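## Task

Pick up the small yellow sponge on the counter and set it on the desk located in the opposite half of the room. The robot must stay upright and level, since tipping over or ending on a lean counts as failure. The sponge has to rest on the desk by itself; if it stays there only because the robot holds it, the goal is not met.

## Robot and tools

ROBOT. A wheeled base with two drive wheels and four casters carries a vertical column, a head that tilts, and two six-joint arms, each ending in a two-finger gripper. Folded, it is 0.73 m long, 0.62 m wide, 1.88 m tall, and its front sits 0.40 m ahead of the column. The base can drive straight or spin in place, never sideways. Shoulders are about 1.46 m up and 0.12 m ahead of the column.

FRAMES. Base frame: origin on the floor between the drive wheels, below the column; x forward, y to the robot's left, z up. left_hand and right_hand are reported in this frame as the point where the fingers meet (tips 8 mm further); the hand's z axis runs along the fingers, its y axis along the opening. Odometry frame is the base frame as it was when the scene began; base_odometry heading is in radians, -3.142 to 3.142, positive left, and counts wheel turns only, so slipping looks like travel.

execute_actions. Argument actions: a list holding zero or one action. Empty list returns state and pictures only. An action may have base, joints, speeds. base holds exactly one key: translate_m, a straight drive relative to where the base now is, in metres, -3 to 3, positive forward; or rotate_rad, a spin relative to the current heading, radians, -3.2 to 3.2, positive counter-clockwise seen from above. joints maps joint names to absolute targets (radians, gripper in metres), not offsets. speeds caps this action's top speed: translate_m 0.05 to 0.8 m/s, rotate_rad 0.1 to 1 rad/s (defaults are the maxima); it does not slow arms. A base move needing over 8.667 s is rejected; no action runs beyond 15 s. Any unknown key or out-of-range number rejects the whole call. cameras: list of cam_head_left, cam_head_right, cam_left_wrist, cam_right_wrist, nav_camera, or all; omitted or null means all, [] means none.

JOINT RANGES (tolerance for done). head_tilt_rad -0.61 to 1.308 (±0.03), 0 about level, positive down. For each arm (left_ / right_ prefix): joint1 -2.879 to 2.879 (±0.045); joint2 0 to 3.141 (±0.14); joint3 0 to 3.019 (±0.09); joint4 -1.692 to 1.57 (±0.055); joint5 -1.57 to 1.57 (±0.03), positive swings the hand to the robot's right; joint6 -2.094 to 2.094 (±0.035), hand roll, positive clockwise viewed from behind; gripper_m 0 (closed) to 0.093 (±0.003), fingertip gap.

ARM GEOMETRY. With left joint1 -1.57 or right joint1 1.57 and joints 5, 6 at 0, the arm works in a forward-facing vertical plane 0.23 m beside the column. Let a = j2 - 0.35, b = 1.05 + j2 - j3, c = b - j4 (c = 1.57 means fingers straight down). Hand ahead = 0.12 + 0.39 sin a + 0.38 cos b + 0.25 cos c; up = 1.46 + 0.39 cos a - 0.38 sin b - 0.25 sin c. Example j2,j3,j4 = 0.93, 0.78, 0.14 gives 0.60 ahead, 1.21 up. Real hands sag up to about 5 cm lower and nearer (about 12 cm with heavy loads); trust the reported hand position. Reach about 1 m; lowest about 0.47 m up, so the floor is out of reach. Light objects (up to 0.3 kg) are safe with fingers down, 0.6 m ahead, 0.65 to 1.6 m up.

GRIPPING. Fingers 7 cm long; gripper body 10 cm wide, 7 cm thick; wrist camera juts 11 cm to one side. To grasp, command an opening smaller than the object; off_target is then expected. If the reported opening stays 0.002 m or more above the target, something is held.

RESULT LINES. base_status and joint_status: done (within tolerance; for the base, wheels turned fully even if slipping), off_target (stopped short, may still push), contact_stop (base only: a wheel stalled; back off 0.05 m before turning), time_out (arm stopped at its limit, keeps a nearby target). joint command not followed, with a cause: line, means a self-collision check held that arm's targets; reverse the moved joints by 0.05 rad or more, or move the other arm away. not_followed marks held joints. on_its_own reports uncommanded behaviour; held at is a target, not a position. A joint left out of an action may still push toward an old target. turned_by_wheels vs turned_by_imu: a gap over about 4 % and at least 0.05 rad means a collision or slip. base_tilt in degrees (forward, right); a forward drop of 0.5 or more during a move means the robot leans back, so reverse 0.05 m. motor_effort lists left_wheel and right_wheel in percent, peak in brackets. wheel_motors_off = 1 while wheels are disabled. Joint torques and motor temperature lines (MOTOR HOT, OVER-TEMPERATURE FAULT, limit_stop_at_motor_heat) are also reported.

OTHER TOOLS. wait(seconds 0 to 10) commands nothing and returns state. zoom_image(camera, region [x0, y0, x1, y1] pixels from the top-left, at most 504 by 504) enlarges the latest image. read_manual(section "licences") gives licence text only. finished_scene(scene 1 or 2) ends that scene for good and reports success.

CAUTIONS. Small target changes (under 0.03 rad, or 0.08 for joints 2 and 3) may not move anything; approach contacts in 0.05 rad steps from the last target. Blocked arms keep pushing and overheat; resend current positions as targets to relax (a loaded arm sags slightly). About 3 s of hard base pushing cuts wheel power for 2 s. Table tops 0.30 to 1.20 m high can slide over the base and strike the column. Never let arms collide or press on each other, especially near the centre line. Avoid drops and hard hits. The robot keeps executing its last command while you think, and base moves are measured from the last reported state.

Each tool is called after "Emit:" as name([rows], argument=value, ...), one row to a line, values as JSON.

## Session

Emit:
execute_actions(actions=[])

Scene clock: 0.00 s.
Joint torques (N m, as the arm reports them, + toward a larger angle): no reading
base_odometry: x=+0.000 y=+0.000 heading=+0.000 (m, m, rad; odometry frame)
turned_by_wheels: +0.000 (rad since the last result)
turned_by_imu: +0.000 (rad since the last result)
base_tilt: forward=+0.2 right=-0.1 (deg)
base_status: not commanded
joint_positions: head_tilt_rad=+0.887 left_joint1_rad=-1.568 left_joint2_rad=+0.926 left_joint3_rad=+0.427 left_joint4_rad=-0.904 left_joint5_rad=+0.031 left_joint6_rad=-0.012 left_gripper_m=+0.094 right_joint1_rad=+1.572 right_joint2_rad=+0.881 right_joint3_rad=+0.384 right_joint4_rad=-0.939 right_joint5_rad=-0.051 right_joint6_rad=-0.075 right_gripper_m=+0.095
joint_status: not commanded
wheel_motors_off: 0
motor_effort: left_wheel=+2 right_wheel=+3 (%)
left_hand: x=+0.1546 y=+0.2199 z=+1.2397 quat_wxyz=(+0.426, +0.013, -0.905, +0.011) (m; base frame)
right_hand: x=+0.1359 y=-0.2165 z=+1.2553 quat_wxyz=(+0.439, +0.023, -0.897, -0.040) (m; base frame)
pictures: cam_head_left, cam_head_right, cam_left_wrist, cam_right_wrist, nav_camera
Images, in order (width x height): cam_head_left 672x504, cam_head_right 672x504, cam_left_wrist 616x616, cam_right_wrist 616x616, nav_camera 672x504.

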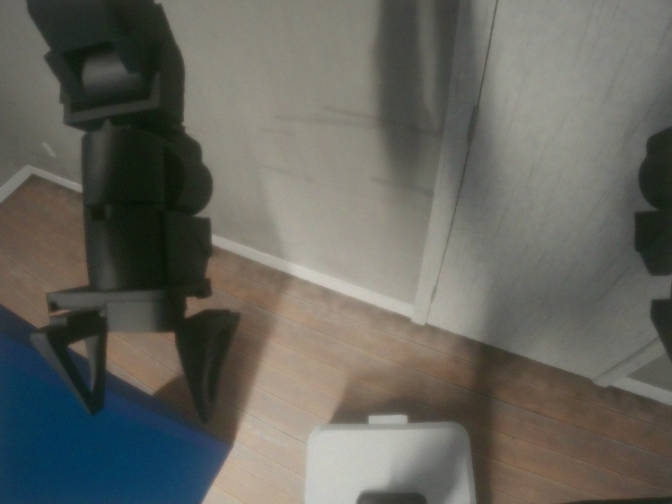

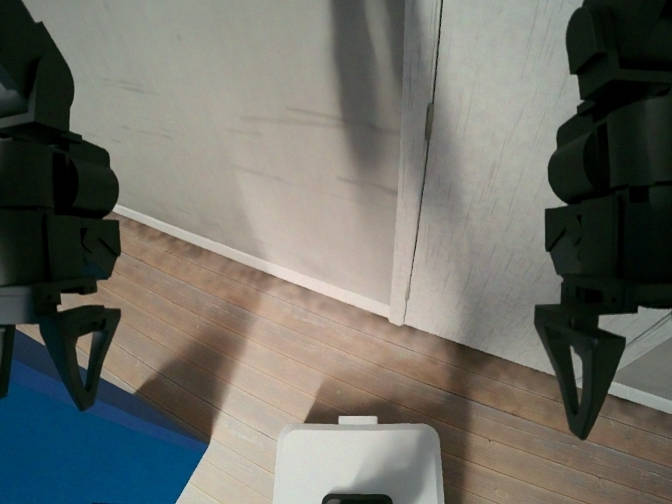

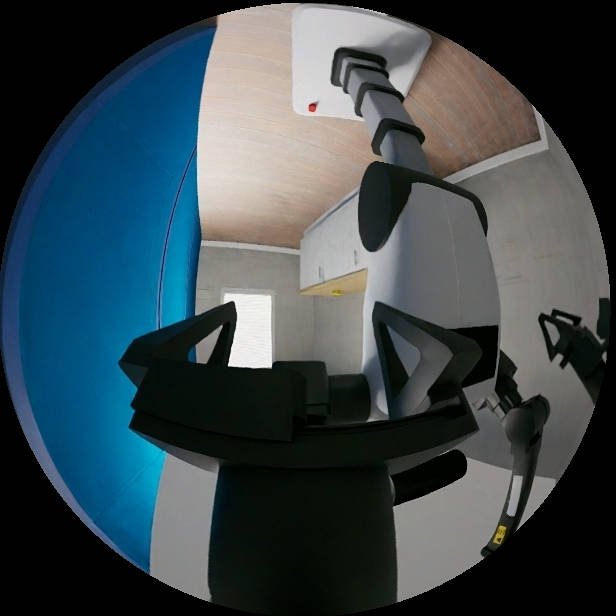

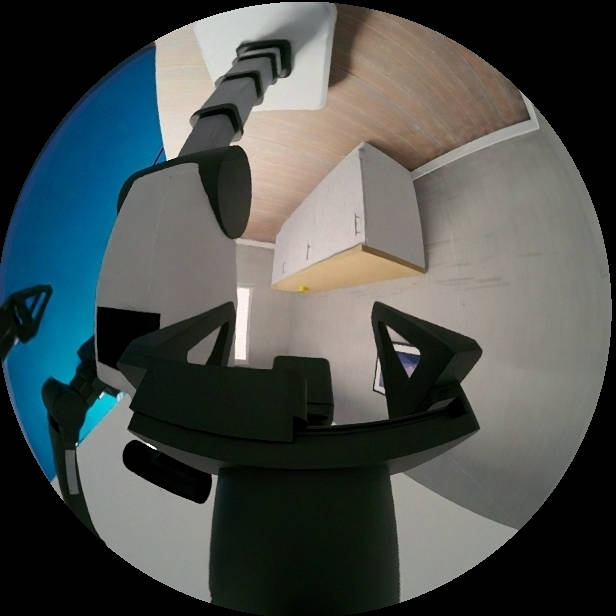

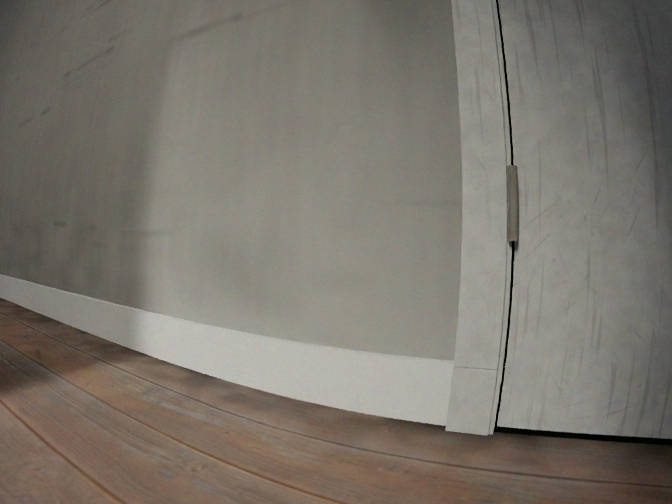

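Emit:
execute_actions([
  {"base": {"rotate_rad": 2.7}, "joints": {"head_tilt_rad": 0.45}},
], cameras=["cam_head_left", "cam_head_right", "nav_camera"])

Scene clock: 26.47 s.
Joint torques (N m, as the arm reports them, + toward a larger angle): left_arm=[ 0.23 -7.28 -1.09 -1.14 -0.06  0.14] | right_arm=[ 1.63 -6.61 -1.45 -0.97  0.1  -0.07]
base_odometry: x=+0.000 y=+0.000 heading=+2.698 (m, m, rad; odometry frame)
turned_by_wheels: +2.698 (rad since the last result)
turned_by_imu: +2.692 (rad since the last result)
base_tilt: forward=+0.3 right=+0.0 (deg)
base_status: done
joint_positions: head_tilt_rad=+0.469 left_joint1_rad=-1.568 left_joint2_rad=+0.926 left_joint3_rad=+0.427 left_joint4_rad=-0.904 left_joint5_rad=+0.031 left_joint6_rad=-0.012 left_gripper_m=+0.094 right_joint1_rad=+1.572 right_joint2_rad=+0.881 right_joint3_rad=+0.384 right_joint4_rad=-0.939 right_joint5_rad=-0.051 right_joint6_rad=-0.075 right_gripper_m=+0.095
joint_status: all done
wheel_motors_off: 0
motor_effort: left_wheel=-7(42) right_wheel=+7(46) (%)
left_hand: x=+0.1546 y=+0.2199 z=+1.2397 quat_wxyz=(+0.426, +0.013, -0.905, +0.011) (m; base frame)
right_hand: x=+0.1359 y=-0.2165 z=+1.2553 quat_wxyz=(+0.439, +0.023, -0.897, -0.040) (m; base frame)
pictures: cam_head_left, cam_head_right, nav_camera
camera_calibration (this result's frames):
cam_head_left: T_world_to_cam=[[0.0602482, -0.993275, -0.0988724, 0.202206], [-0.517477, 0.0536222, -0.854015, 1.35351], [0.853574, 0.102617, -0.510766, 0.671644], [0, 0, 0, 1]] pos_world=[0.114928, 0.059346, 1.51896]
cam_head_right: T_world_to_cam=[[0.0667935, -0.994238, -0.083844, 0.0773431], [-0.505572, 0.0387206, -0.861915, 1.36905], [0.860195, 0.0999595, -0.500073, 0.664034], [0, 0, 0, 1]] pos_world=[0.115791, -0.0424896, 1.51856]
Images, in order (width x height): cam_head_left 672x504, cam_head_right 672x504, nav_camera 672x504.

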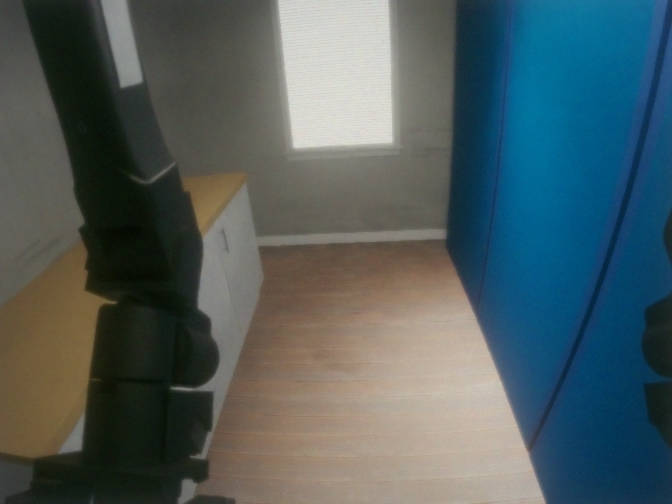

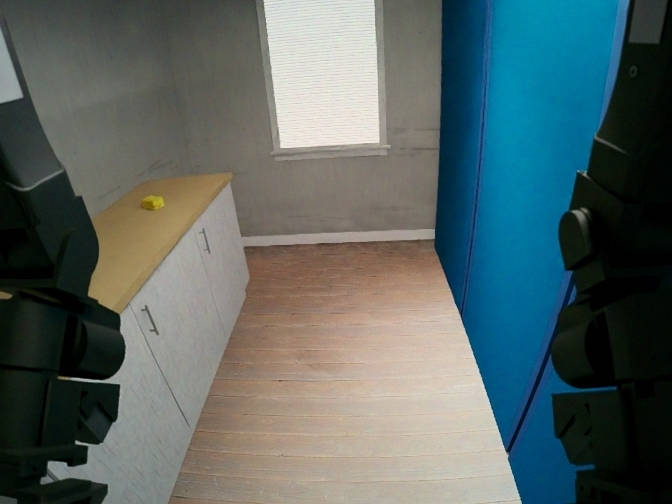

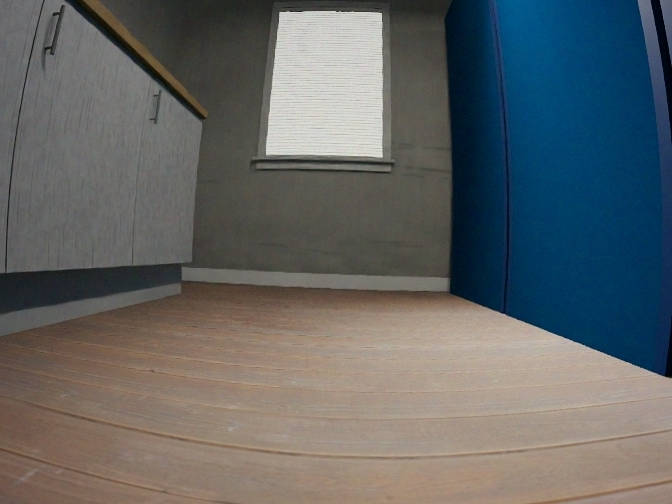

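Emit:
execute_actions([
  {"base": {"translate_m": 1.52}, "joints": {"head_tilt_rad": 0.6, "right_joint1_rad": 1.57, "right_joint2_rad": 1.3, "right_joint3_rad": 1.3, "right_joint4_rad": -0.55, "right_joint5_rad": 0.0, "right_joint6_rad": 0.0}},
], cameras=["cam_head_left", "nav_camera"])

Emit:
execute_actions([
  {"base": {"rotate_rad": 1.57}},
])

Scene clock: 85.17 s.
Joint torques (N m, as the arm reports them, + toward a larger angle): left_arm=[ 0.42 -7.68 -1.15 -1.2  -0.08  0.17] | right_arm=[  1.33 -19.77   4.93   0.99   0.21   0.03]
base_odometry: x=-1.373 y=+0.651 heading=+2.699 (m, m, rad; odometry frame)
turned_by_wheels: +0.000 (rad since the last result)
turned_by_imu: +0.001 (rad since the last result)
base_tilt: forward=+0.2 right=-0.1 (deg)
base_status: done
joint_positions: head_tilt_rad=+0.604 left_joint1_rad=-1.568 left_joint2_rad=+0.926 left_joint3_rad=+0.427 left_joint4_rad=-0.904 left_joint5_rad=+0.031 left_joint6_rad=-0.012 left_gripper_m=+0.094 right_joint1_rad=+1.572 right_joint2_rad=+1.309 right_joint3_rad=+1.288 right_joint4_rad=-0.558 right_joint5_rad=-0.002 right_joint6_rad=-0.009 right_gripper_m=+0.095
joint_status: all done
wheel_motors_off: 0
motor_effort: left_wheel=+0(57) right_wheel=-1(68) (%)
left_hand: x=+0.1549 y=+0.2199 z=+1.2397 quat_wxyz=(+0.426, +0.013, -0.905, +0.011) (m; base frame)
right_hand: x=+0.6100 y=-0.2247 z=+1.0956 quat_wxyz=(+0.028, +0.005, -1.000, -0.001) (m; base frame)
pictures: cam_head_left, nav_camera
camera_calibration (this result's frames):
cam_head_left: T_world_to_cam=[[0.0463425, -0.993275, -0.106104, 0.214037], [-0.628078, 0.0536222, -0.7763, 1.23936], [0.776769, 0.102617, -0.621369, 0.845813], [0, 0, 0, 1]] pos_world=[0.111492, 0.059346, 1.51039]
Images, in order (width x height): cam_head_left 672x504, nav_camera 672x504.

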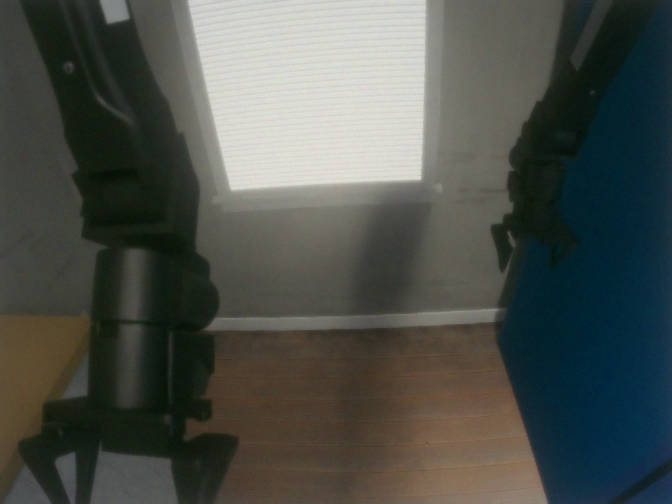

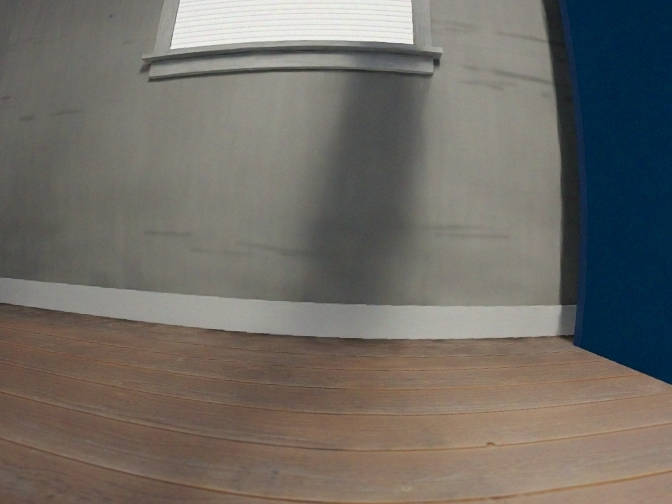

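Scene clock: 88.33 s.
Joint torques (N m, as the arm reports them, + toward a larger angle): left_arm=[ 0.59 -7.11 -1.3  -1.33 -0.11  0.16] | right_arm=[  1.54 -20.17   4.95   0.95   0.18   0.03]
base_odometry: x=-1.373 y=+0.651 heading=-2.015 (m, m, rad; odometry frame)
turned_by_wheels: +1.569 (rad since the last result)
turned_by_imu: +1.564 (rad since the last result)
base_tilt: forward=+0.3 right=+0.0 (deg)
base_status: done
joint_positions: head_tilt_rad=+0.604 left_joint1_rad=-1.568 left_joint2_rad=+0.926 left_joint3_rad=+0.427 left_joint4_rad=-0.904 left_joint5_rad=+0.031 left_joint6_rad=-0.012 left_gripper_m=+0.094 right_joint1_rad=+1.570 right_joint2_rad=+1.309 right_joint3_rad=+1.288 right_joint4_rad=-0.558 right_joint5_rad=-0.001 right_joint6_rad=-0.009 right_gripper_m=+0.095
joint_status: not commanded
wheel_motors_off: 0
motor_effort: left_wheel=-7(59) right_wheel=+8(54) (%)
left_hand: x=+0.1549 y=+0.2199 z=+1.2397 quat_wxyz=(+0.426, +0.013, -0.905, +0.011) (m; base frame)
right_hand: x=+0.6100 y=-0.2259 z=+1.0956 quat_wxyz=(+0.028, +0.004, -1.000, +0.000) (m; base frame)
pictures: cam_head_left, cam_head_right, cam_left_wrist, cam_right_wrist, nav_camera
camera_calibration (this result's frames):
cam_head_left: T_world_to_cam=[[0.0463425, -0.993275, -0.106104, 0.214037], [-0.628078, 0.0536222, -0.776301, 1.23936], [0.776769, 0.102617, -0.621369, 0.845813], [0, 0, 0, 1]] pos_world=[0.111492, 0.059346, 1.51039]
cam_head_right: T_world_to_cam=[[0.0548576, -0.994238, -0.0920968, 0.0906493], [-0.61735, 0.0387206, -0.785735, 1.25733], [0.784774, 0.0999595, -0.611668, 0.839662], [0, 0, 0, 1]] pos_world=[0.112292, -0.0424896, 1.50987]
cam_left_wrist: T_world_to_cam=[[0.0264421, -0.99963, 0.00632456, 0.210983], [-0.0693603, 0.00447689, 0.997582, -1.22391], [-0.997241, -0.0268168, -0.0692163, 0.363947], [0, 0, 0, 1]] pos_world=[0.272474, 0.226144, 1.2448]
cam_right_wrist: T_world_to_cam=[[0.00876075, -0.999919, 0.00925529, -0.239095], [-0.778319, -0.00100765, 0.627868, -0.212053], [-0.627808, -0.0127042, -0.778265, 1.35638], [0, 0, 0, 1]] pos_world=[0.688593, -0.222058, 1.19097]
Images, in order (width x height): cam_head_left 672x504, cam_head_right 672x504, cam_left_wrist 616x616, cam_right_wrist 616x616, nav_camera 672x504.

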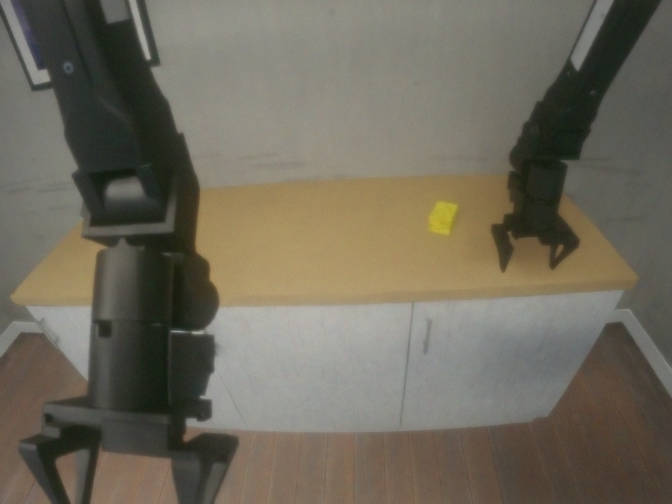

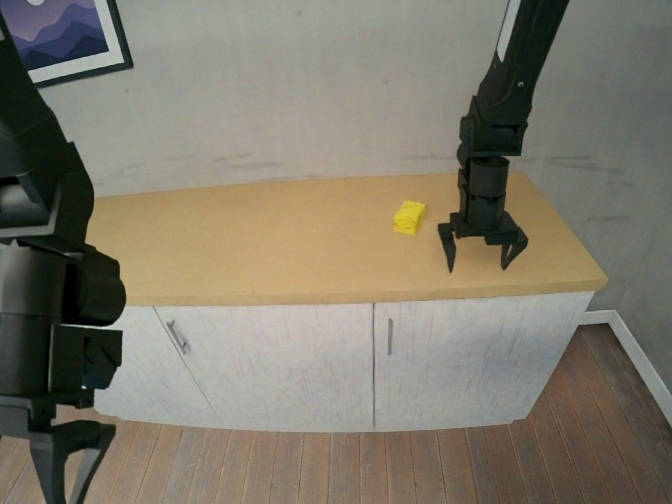

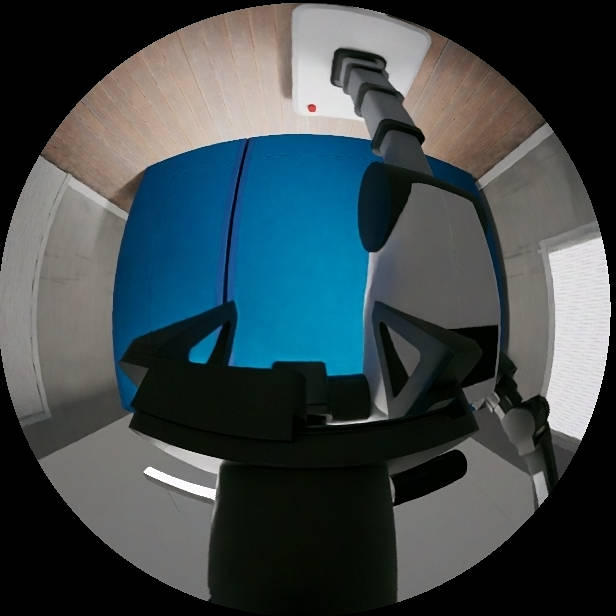

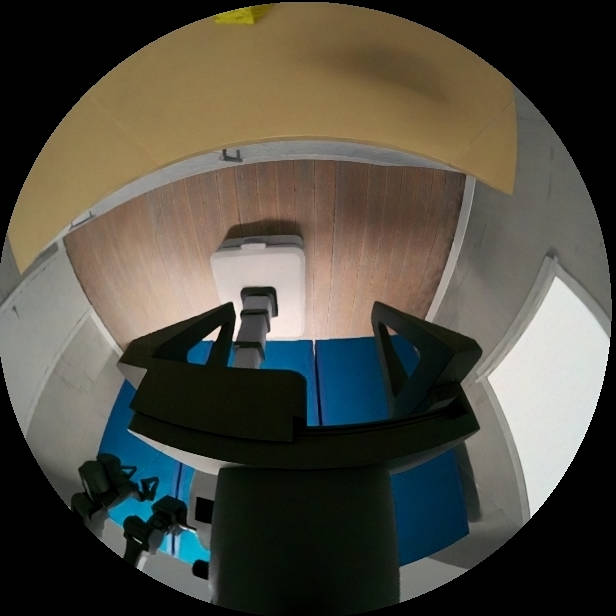

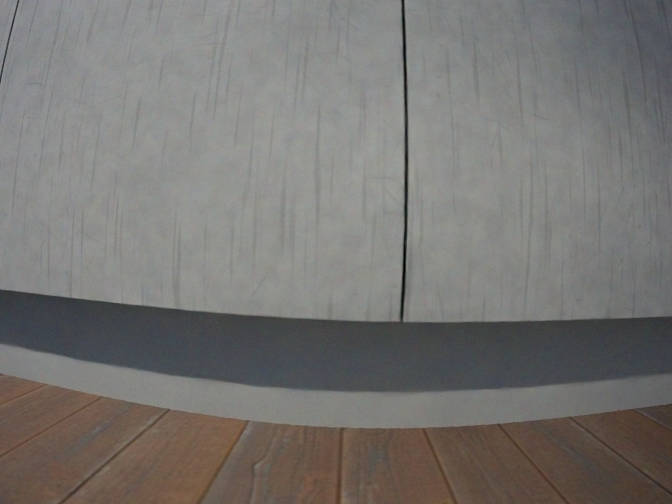

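Emit:
zoom_image(camera="cam_head_left", region=[380, 160, 520, 265])

Emit:
zoom_image(camera="cam_head_right", region=[346, 160, 486, 265])

Region (380, 160, 520, 265) of cam_head_left's 672x504 image, scaled by 3.600, with more detail than that image has; it fills the top 378 rows of this view, and the rest is white.

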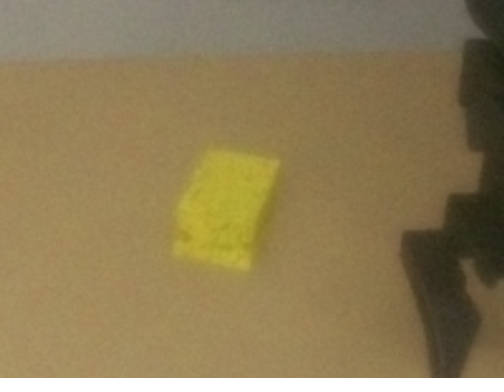

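Region (346, 160, 486, 265) of cam_head_right's 672x504 image, scaled by 3.600, with more detail than that image has; it fills the top 378 rows of this view, and the rest is white.

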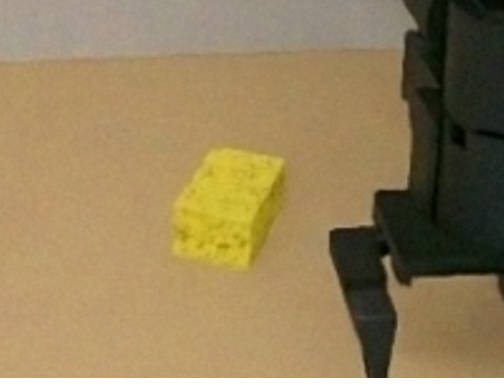

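Emit:
execute_actions([
  {"base": {"rotate_rad": 0.066}, "joints": {"head_tilt_rad": 0.75, "right_joint1_rad": 1.57, "right_joint2_rad": 1.62, "right_joint3_rad": 1.83, "right_joint4_rad": -0.725, "right_joint5_rad": 0.0, "right_joint6_rad": 0.48, "right_gripper_m": 0.093}},
], cameras=[])

Emit:
execute_actions([
  {"base": {"translate_m": 0.27}},
], cameras=["cam_head_left", "cam_head_right", "cam_right_wrist", "nav_camera"])

Scene clock: 164.97 s.
Joint torques (N m, as the arm reports them, + toward a larger angle): left_arm=[ 0.62 -8.11 -1.15 -1.39 -0.07  0.15] | right_arm=[  1.3  -24.49   6.94   0.27   0.22   0.04]
base_odometry: x=-1.373 y=+0.651 heading=-1.950 (m, m, rad; odometry frame)
turned_by_wheels: +0.065 (rad since the last result)
turned_by_imu: +0.066 (rad since the last result)
base_tilt: forward=+0.4 right=+0.0 (deg)
base_status: done
joint_positions: head_tilt_rad=+0.752 left_joint1_rad=-1.568 left_joint2_rad=+0.926 left_joint3_rad=+0.427 left_joint4_rad=-0.904 left_joint5_rad=+0.031 left_joint6_rad=-0.012 left_gripper_m=+0.094 right_joint1_rad=+1.572 right_joint2_rad=+1.629 right_joint3_rad=+1.812 right_joint4_rad=-0.715 right_joint5_rad=-0.001 right_joint6_rad=+0.470 right_gripper_m=+0.093
joint_status: all done
wheel_motors_off: 0
motor_effort: left_wheel=-9(34) right_wheel=+6(35) (%)
left_hand: x=+0.1549 y=+0.2199 z=+1.2397 quat_wxyz=(+0.426, +0.013, -0.905, +0.011) (m; base frame)
right_hand: x=+0.7388 y=-0.2247 z=+1.0291 quat_wxyz=(+0.004, -0.233, -0.973, +0.000) (m; base frame)
pictures: none
No camera images: the call's "cameras" was empty. Leave "cameras" out to get every camera's image.

Scene clock: 166.90 s.
Joint torques (N m, as the arm reports them, + toward a larger angle): left_arm=[ 0.69 -7.65 -1.43 -1.28 -0.08  0.18] | right_arm=[  1.23 -24.43   6.87   0.32   0.21   0.03]
base_odometry: x=-1.473 y=+0.401 heading=-1.950 (m, m, rad; odometry frame)
turned_by_wheels: +0.001 (rad since the last result)
turned_by_imu: +0.001 (rad since the last result)
base_tilt: forward=+0.3 right=-0.3 (deg)
base_status: done
joint_positions: head_tilt_rad=+0.753 left_joint1_rad=-1.568 left_joint2_rad=+0.926 left_joint3_rad=+0.430 left_joint4_rad=-0.904 left_joint5_rad=+0.031 left_joint6_rad=-0.012 left_gripper_m=+0.094 right_joint1_rad=+1.571 right_joint2_rad=+1.629 right_joint3_rad=+1.814 right_joint4_rad=-0.716 right_joint5_rad=-0.001 right_joint6_rad=+0.470 right_gripper_m=+0.093
joint_status: not commanded
wheel_motors_off: 0
motor_effort: left_wheel=+1(59) right_wheel=+1(67) (%)
left_hand: x=+0.1563 y=+0.2199 z=+1.2392 quat_wxyz=(+0.425, +0.013, -0.905, +0.011) (m; base frame)
right_hand: x=+0.7395 y=-0.2250 z=+1.0297 quat_wxyz=(+0.004, -0.233, -0.972, +0.000) (m; base frame)
pictures: cam_head_left, cam_head_right, cam_right_wrist, nav_camera
camera_calibration (this result's frames):
cam_head_left: T_world_to_cam=[[0.0300681, -0.993275, -0.11181, 0.223639], [-0.73642, 0.0536222, -0.674396, 1.08784], [0.675856, 0.102617, -0.729855, 1.01793], [0, 0, 0, 1]] pos_world=[0.106411, 0.059346, 1.50158]
cam_head_right: T_world_to_cam=[[0.0405692, -0.994238, -0.0992235, 0.102339], [-0.727212, 0.0387206, -0.68532, 1.10818], [0.685213, 0.0999595, -0.721451, 1.01371], [0, 0, 0, 1]] pos_world=[0.107125, -0.0424896, 1.50095]
cam_right_wrist: T_world_to_cam=[[-0.452864, -0.891501, 0.0118149, 0.124461], [-0.717137, 0.3721, 0.589284, 0.00858824], [-0.529744, 0.258393, -0.807839, 1.4054], [0, 0, 0, 1]] pos_world=[0.807023, -0.255382, 1.1288]
Images, in order (width x height): cam_head_left 672x504, cam_head_right 672x504, cam_right_wrist 616x616, nav_camera 672x504.

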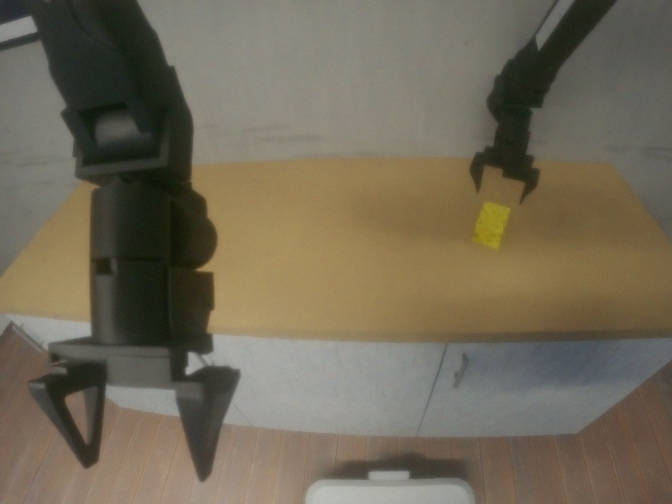

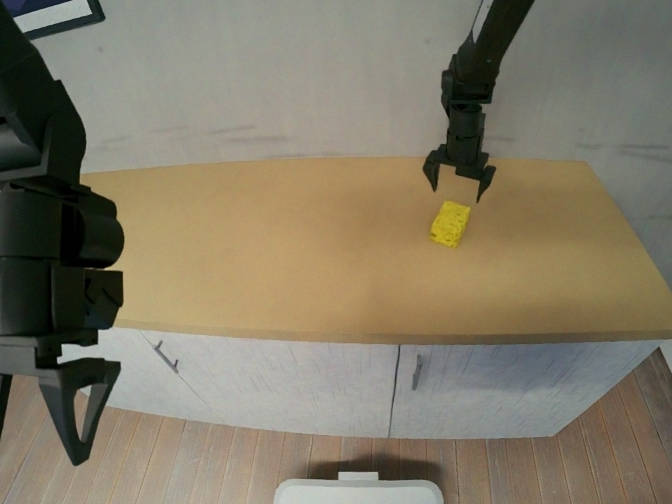

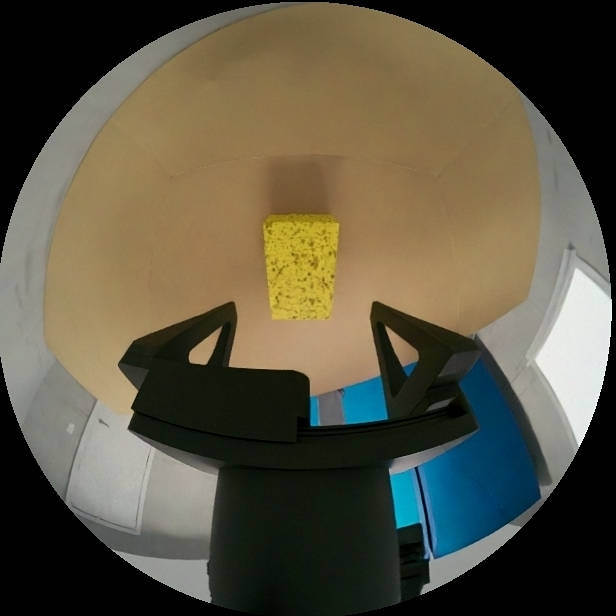

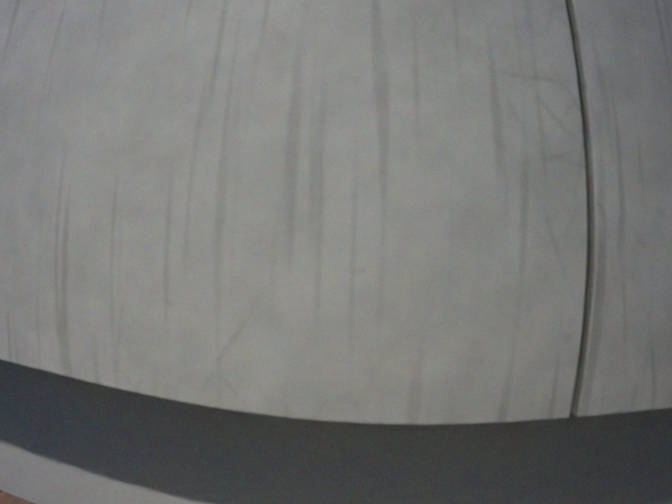

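Emit:
execute_actions([
  {"base": {"translate_m": 0.028}, "joints": {"right_joint2_rad": 1.72, "right_joint4_rad": -0.615}},
], cameras=["cam_head_right", "cam_right_wrist"])

Scene clock: 200.73 s.
Joint torques (N m, as the arm reports them, + toward a larger angle): left_arm=[ 0.14 -7.74 -1.11 -1.46 -0.08  0.17] | right_arm=[  1.25 -23.25   6.03   1.04   0.22   0.03]
base_odometry: x=-1.484 y=+0.374 heading=-1.950 (m, m, rad; odometry frame)
turned_by_wheels: +0.000 (rad since the last result)
turned_by_imu: +0.001 (rad since the last result)
base_tilt: forward=+0.5 right=+0.0 (deg)
base_status: done
joint_positions: head_tilt_rad=+0.753 left_joint1_rad=-1.568 left_joint2_rad=+0.925 left_joint3_rad=+0.426 left_joint4_rad=-0.904 left_joint5_rad=+0.031 left_joint6_rad=-0.012 left_gripper_m=+0.094 right_joint1_rad=+1.571 right_joint2_rad=+1.712 right_joint3_rad=+1.819 right_joint4_rad=-0.622 right_joint5_rad=-0.001 right_joint6_rad=+0.470 right_gripper_m=+0.093
joint_status: all done
wheel_motors_off: 0
motor_effort: left_wheel=+1(40) right_wheel=+0(38) (%)
left_hand: x=+0.1544 y=+0.2199 z=+1.2399 quat_wxyz=(+0.426, +0.013, -0.905, +0.011) (m; base frame)
right_hand: x=+0.7276 y=-0.2250 z=+0.9799 quat_wxyz=(-0.004, -0.233, -0.972, -0.002) (m; base frame)
pictures: cam_head_right, cam_right_wrist
camera_calibration (this result's frames):
cam_head_right: T_world_to_cam=[[0.0405562, -0.994238, -0.0992289, 0.102348], [-0.727302, 0.0387206, -0.685224, 1.10804], [0.685118, 0.0999595, -0.721541, 1.01385], [0, 0, 0, 1]] pos_world=[0.10712, -0.0424896, 1.50094]
cam_right_wrist: T_world_to_cam=[[-0.452996, -0.891499, 0.00490085, 0.126523], [-0.726043, 0.372102, 0.578274, 0.0466202], [-0.517355, 0.258398, -0.815828, 1.35766], [0, 0, 0, 1]] pos_world=[0.793553, -0.255368, 1.08003]
Images, in order (width x height): cam_head_right 672x504, cam_right_wrist 616x616.

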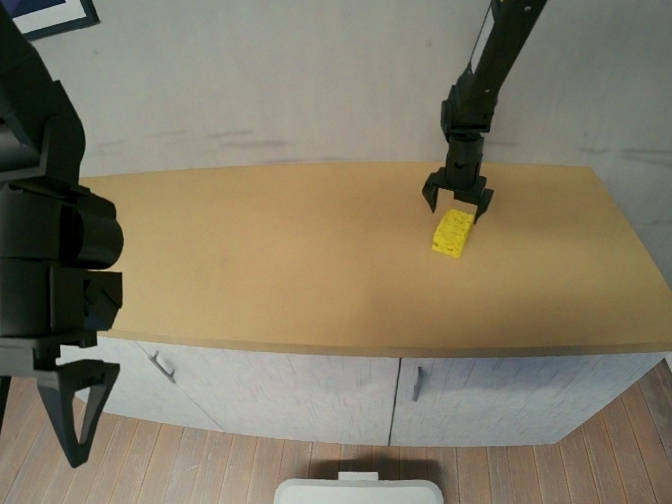

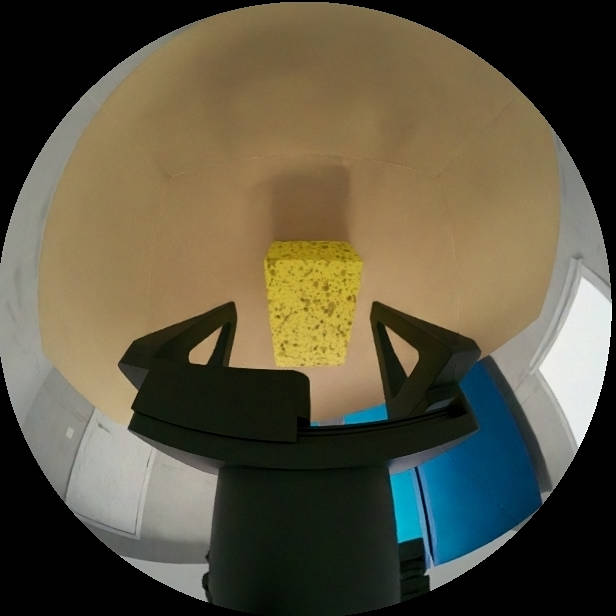

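Emit:
execute_actions([
  {"joints": {"right_joint2_rad": 1.80, "right_joint4_rad": -0.535}},
], cameras=["cam_head_right", "cam_right_wrist"])

Scene clock: 218.97 s.
Joint torques (N m, as the arm reports them, + toward a larger angle): left_arm=[ 0.49 -7.06 -1.18 -1.28 -0.1   0.15] | right_arm=[  1.04 -22.79   5.34   1.06   0.23   0.03]
base_odometry: x=-1.484 y=+0.374 heading=-1.950 (m, m, rad; odometry frame)
turned_by_wheels: +0.000 (rad since the last result)
turned_by_imu: +0.001 (rad since the last result)
base_tilt: forward=+0.2 right=+0.0 (deg)
base_status: not commanded
joint_positions: head_tilt_rad=+0.753 left_joint1_rad=-1.568 left_joint2_rad=+0.925 left_joint3_rad=+0.426 left_joint4_rad=-0.904 left_joint5_rad=+0.031 left_joint6_rad=-0.012 left_gripper_m=+0.094 right_joint1_rad=+1.571 right_joint2_rad=+1.796 right_joint3_rad=+1.819 right_joint4_rad=-0.543 right_joint5_rad=-0.001 right_joint6_rad=+0.471 right_gripper_m=+0.093
joint_status: all done
wheel_motors_off: 0
motor_effort: left_wheel=+0(1) right_wheel=+0(0) (%)
left_hand: x=+0.1544 y=+0.2199 z=+1.2399 quat_wxyz=(+0.426, +0.013, -0.905, +0.011) (m; base frame)
right_hand: x=+0.7048 y=-0.2249 z=+0.9303 quat_wxyz=(-0.001, -0.233, -0.972, -0.001) (m; base frame)
pictures: cam_head_right, cam_right_wrist
camera_calibration (this result's frames):
cam_head_right: T_world_to_cam=[[0.0405562, -0.994238, -0.0992289, 0.102348], [-0.727302, 0.0387206, -0.685224, 1.10804], [0.685118, 0.0999595, -0.721541, 1.01385], [0, 0, 0, 1]] pos_world=[0.10712, -0.0424896, 1.50094]
cam_right_wrist: T_world_to_cam=[[-0.453641, -0.891157, 0.00697964, 0.115126], [-0.722661, 0.372429, 0.582287, 0.0527326], [-0.521509, 0.259105, -0.812953, 1.30578], [0, 0, 0, 1]] pos_world=[0.771309, -0.255379, 1.03003]
Images, in order (width x height): cam_head_right 672x504, cam_right_wrist 616x616.

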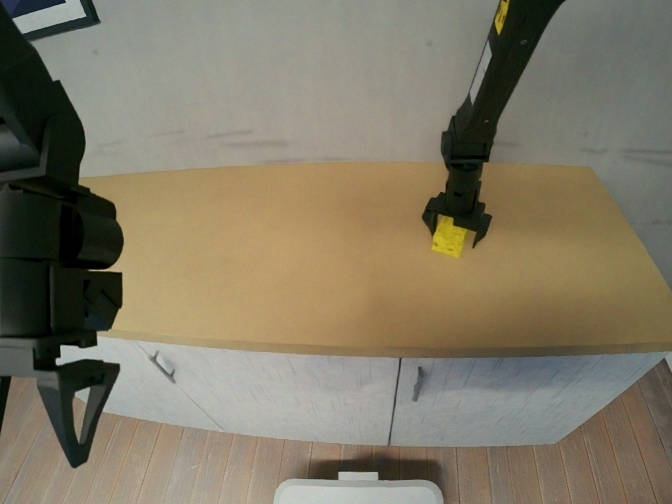

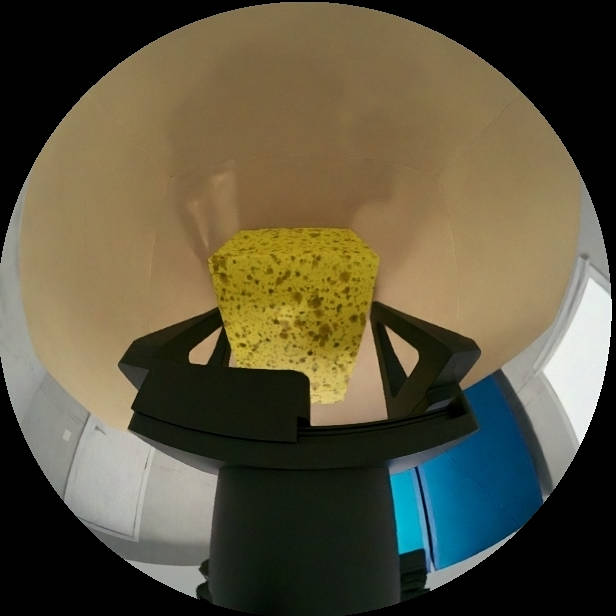

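The fingers are straddling the sponge. Closing the gripper.

Emit:
execute_actions([
  {"joints": {"right_gripper_m": 0.04}},
], cameras=["cam_head_right", "cam_right_wrist"])

Scene clock: 222.13 s.
Joint torques (N m, as the arm reports them, + toward a larger angle): left_arm=[ 0.64 -7.51 -1.   -1.2  -0.09  0.16] | right_arm=[  1.25 -22.66   5.31   1.09   0.22   0.03]
base_odometry: x=-1.484 y=+0.374 heading=-1.950 (m, m, rad; odometry frame)
turned_by_wheels: +0.000 (rad since the last result)
turned_by_imu: +0.001 (rad since the last result)
base_tilt: forward=+0.2 right=+0.0 (deg)
base_status: not commanded
joint_positions: head_tilt_rad=+0.753 left_joint1_rad=-1.568 left_joint2_rad=+0.925 left_joint3_rad=+0.426 left_joint4_rad=-0.904 left_joint5_rad=+0.031 left_joint6_rad=-0.012 left_gripper_m=+0.094 right_joint1_rad=+1.571 right_joint2_rad=+1.796 right_joint3_rad=+1.819 right_joint4_rad=-0.543 right_joint5_rad=-0.001 right_joint6_rad=+0.471 right_gripper_m=+0.059
joint_status: right_gripper_m off_target (ended at +0.059, target +0.040)
wheel_motors_off: 0
motor_effort: left_wheel=+0(1) right_wheel=+1(1) (%)
left_hand: x=+0.1544 y=+0.2199 z=+1.2399 quat_wxyz=(+0.426, +0.013, -0.905, +0.011) (m; base frame)
right_hand: x=+0.7048 y=-0.2249 z=+0.9303 quat_wxyz=(-0.001, -0.233, -0.972, -0.001) (m; base frame)
pictures: cam_head_right, cam_right_wrist
camera_calibration (this result's frames):
cam_head_right: T_world_to_cam=[[0.0405562, -0.994238, -0.0992289, 0.102348], [-0.727302, 0.0387206, -0.685224, 1.10804], [0.685118, 0.0999595, -0.721541, 1.01385], [0, 0, 0, 1]] pos_world=[0.10712, -0.0424896, 1.50094]
cam_right_wrist: T_world_to_cam=[[-0.453641, -0.891157, 0.00697964, 0.115126], [-0.722661, 0.372429, 0.582287, 0.0527326], [-0.521509, 0.259105, -0.812953, 1.30578], [0, 0, 0, 1]] pos_world=[0.771309, -0.255379, 1.03003]
Images, in order (width x height): cam_head_right 672x504, cam_right_wrist 616x616.

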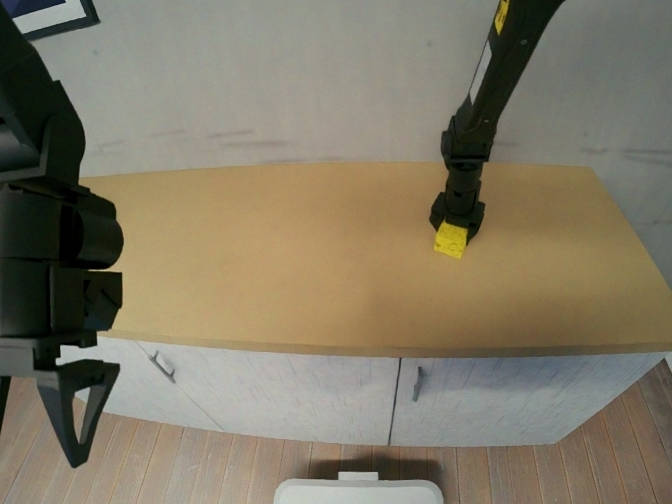

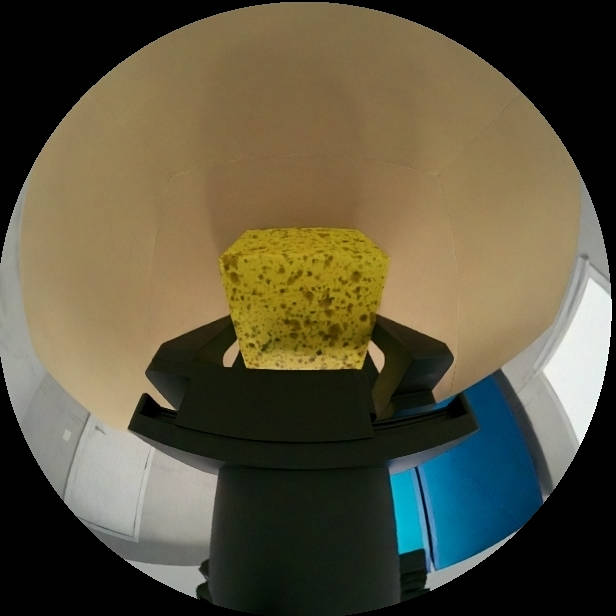

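Emit:
execute_actions([
  {"base": {"translate_m": -0.16}, "joints": {"right_joint2_rad": 1.3, "right_joint3_rad": 1.32, "right_joint4_rad": -0.55, "right_gripper_m": 0.04}},
], cameras=["cam_right_wrist"])

Emit:
execute_actions([
  {"base": {"rotate_rad": 1.512}, "joints": {"head_tilt_rad": 0.5, "right_joint2_rad": 0.85, "right_joint3_rad": 0.45, "right_joint4_rad": -0.5, "right_joint6_rad": 0.0, "right_gripper_m": 0.04}},
], cameras=["cam_head_left", "cam_head_right", "cam_right_wrist", "nav_camera"])

Scene clock: 273.43 s.
Joint torques (N m, as the arm reports them, + toward a larger angle): left_arm=[ 0.1  -7.44 -0.99 -1.28 -0.08  0.17] | right_arm=[  1.41 -18.07   4.94   0.54   0.22   0.03]
base_odometry: x=-1.425 y=+0.523 heading=-1.951 (m, m, rad; odometry frame)
turned_by_wheels: -0.001 (rad since the last result)
turned_by_imu: +0.000 (rad since the last result)
base_tilt: forward=+0.6 right=+0.1 (deg)
base_status: done
joint_positions: head_tilt_rad=+0.753 left_joint1_rad=-1.568 left_joint2_rad=+0.925 left_joint3_rad=+0.424 left_joint4_rad=-0.904 left_joint5_rad=+0.031 left_joint6_rad=-0.012 left_gripper_m=+0.094 right_joint1_rad=+1.571 right_joint2_rad=+1.281 right_joint3_rad=+1.315 right_joint4_rad=-0.543 right_joint5_rad=-0.001 right_joint6_rad=+0.471 right_gripper_m=+0.059
joint_status: right_gripper_m off_target (ended at +0.059, target +0.040); the others done
wheel_motors_off: 0
motor_effort: left_wheel=-2(39) right_wheel=+2(51) (%)
left_hand: x=+0.1536 y=+0.2199 z=+1.2402 quat_wxyz=(+0.427, +0.013, -0.904, +0.011) (m; base frame)
right_hand: x=+0.6390 y=-0.2250 z=+1.1148 quat_wxyz=(-0.007, -0.233, -0.972, -0.002) (m; base frame)
pictures: cam_right_wrist
camera_calibration (this result's frames):
cam_right_wrist: T_world_to_cam=[[-0.453694, -0.891156, 0.00178569, 0.0897066], [-0.729276, 0.37243, 0.57398, -0.0888279], [-0.51217, 0.259109, -0.818868, 1.4221], [0, 0, 0, 1]] pos_world=[0.704277, -0.255455, 1.21534]
Images, in order (width x height): cam_right_wrist 616x616.

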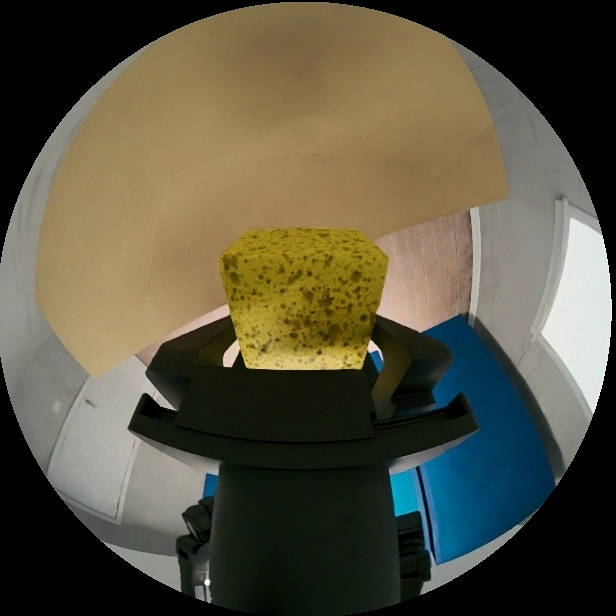

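Scene clock: 276.53 s.
Joint torques (N m, as the arm reports them, + toward a larger angle): left_arm=[ 0.56 -7.41 -1.05 -1.34 -0.09  0.12] | right_arm=[ 1.6  -7.87  0.43  0.24  0.17 -0.16]
base_odometry: x=-1.425 y=+0.523 heading=-0.440 (m, m, rad; odometry frame)
turned_by_wheels: +1.511 (rad since the last result)
turned_by_imu: +1.506 (rad since the last result)
base_tilt: forward=+0.5 right=-0.1 (deg)
base_status: done
joint_positions: head_tilt_rad=+0.518 left_joint1_rad=-1.568 left_joint2_rad=+0.925 left_joint3_rad=+0.426 left_joint4_rad=-0.904 left_joint5_rad=+0.031 left_joint6_rad=-0.012 left_gripper_m=+0.094 right_joint1_rad=+1.570 right_joint2_rad=+0.846 right_joint3_rad=+0.449 right_joint4_rad=-0.506 right_joint5_rad=-0.001 right_joint6_rad=+0.010 right_gripper_m=+0.059
joint_status: right_gripper_m off_target (ended at +0.059, target +0.040); the others done
wheel_motors_off: 0
motor_effort: left_wheel=-7(56) right_wheel=+8(51) (%)
left_hand: x=+0.1542 y=+0.2199 z=+1.2400 quat_wxyz=(+0.426, +0.013, -0.905, +0.011) (m; base frame)
right_hand: x=+0.2657 y=-0.2255 z=+1.1867 quat_wxyz=(+0.188, -0.005, -0.982, +0.001) (m; base frame)
pictures: cam_head_left, cam_head_right, cam_right_wrist, nav_camera
camera_calibration (this result's frames):
cam_head_left: T_world_to_cam=[[0.0552621, -0.993275, -0.101743, 0.206876], [-0.559263, 0.0536222, -0.827254, 1.31438], [0.827147, 0.102617, -0.552538, 0.737295], [0, 0, 0, 1]] pos_world=[0.113803, 0.059346, 1.51576]
cam_head_right: T_world_to_cam=[[0.0625459, -0.994238, -0.0870585, 0.0825059], [-0.547765, 0.0387206, -0.835736, 1.33085], [0.834291, 0.0999595, -0.542187, 0.730185], [0, 0, 0, 1]] pos_world=[0.114644, -0.0424896, 1.51532]
cam_right_wrist: T_world_to_cam=[[-0.00591677, -0.999907, 0.0123043, -0.236228], [-0.538573, 0.0135539, 0.84247, -0.852283], [-0.842558, -0.00164205, -0.538603, 0.98629], [0, 0, 0, 1]] pos_world=[0.370593, -0.223035, 1.25215]
Images, in order (width x height): cam_head_left 672x504, cam_head_right 672x504, cam_right_wrist 616x616, nav_camera 672x504.

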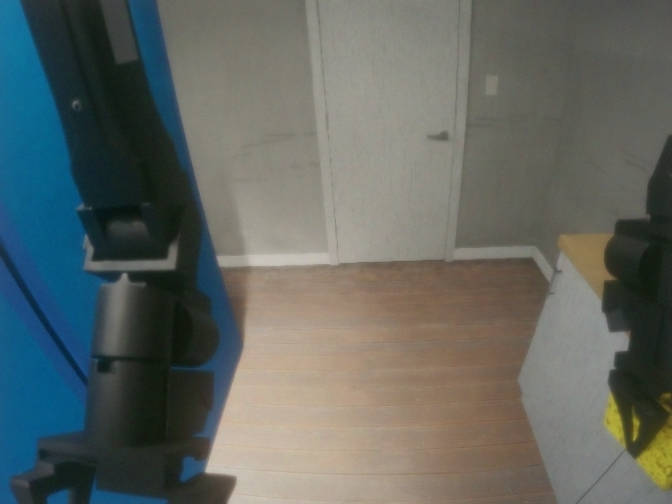

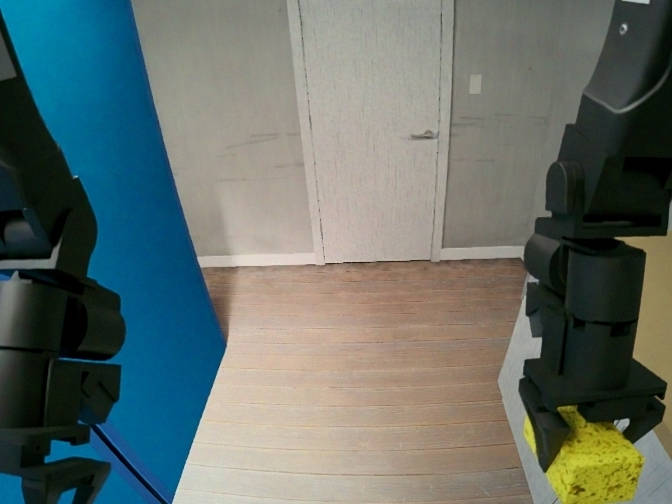

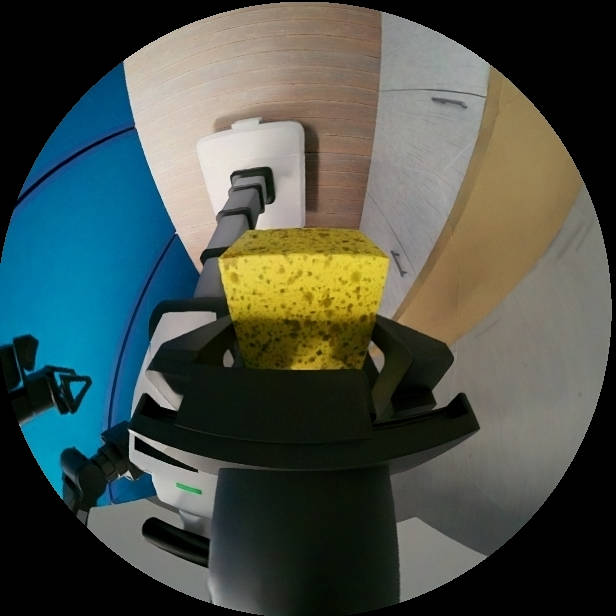

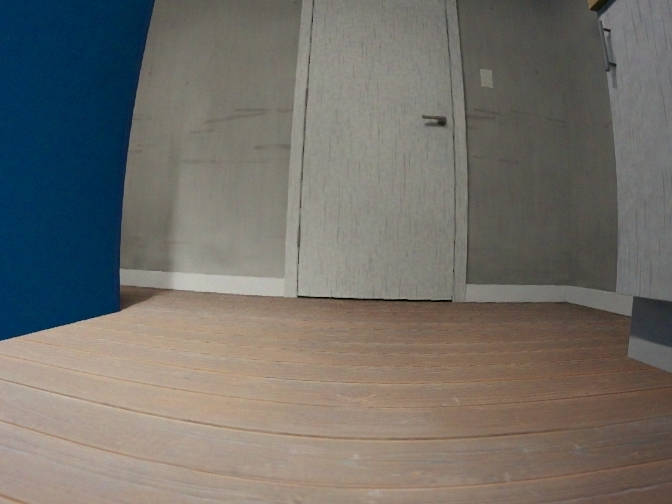

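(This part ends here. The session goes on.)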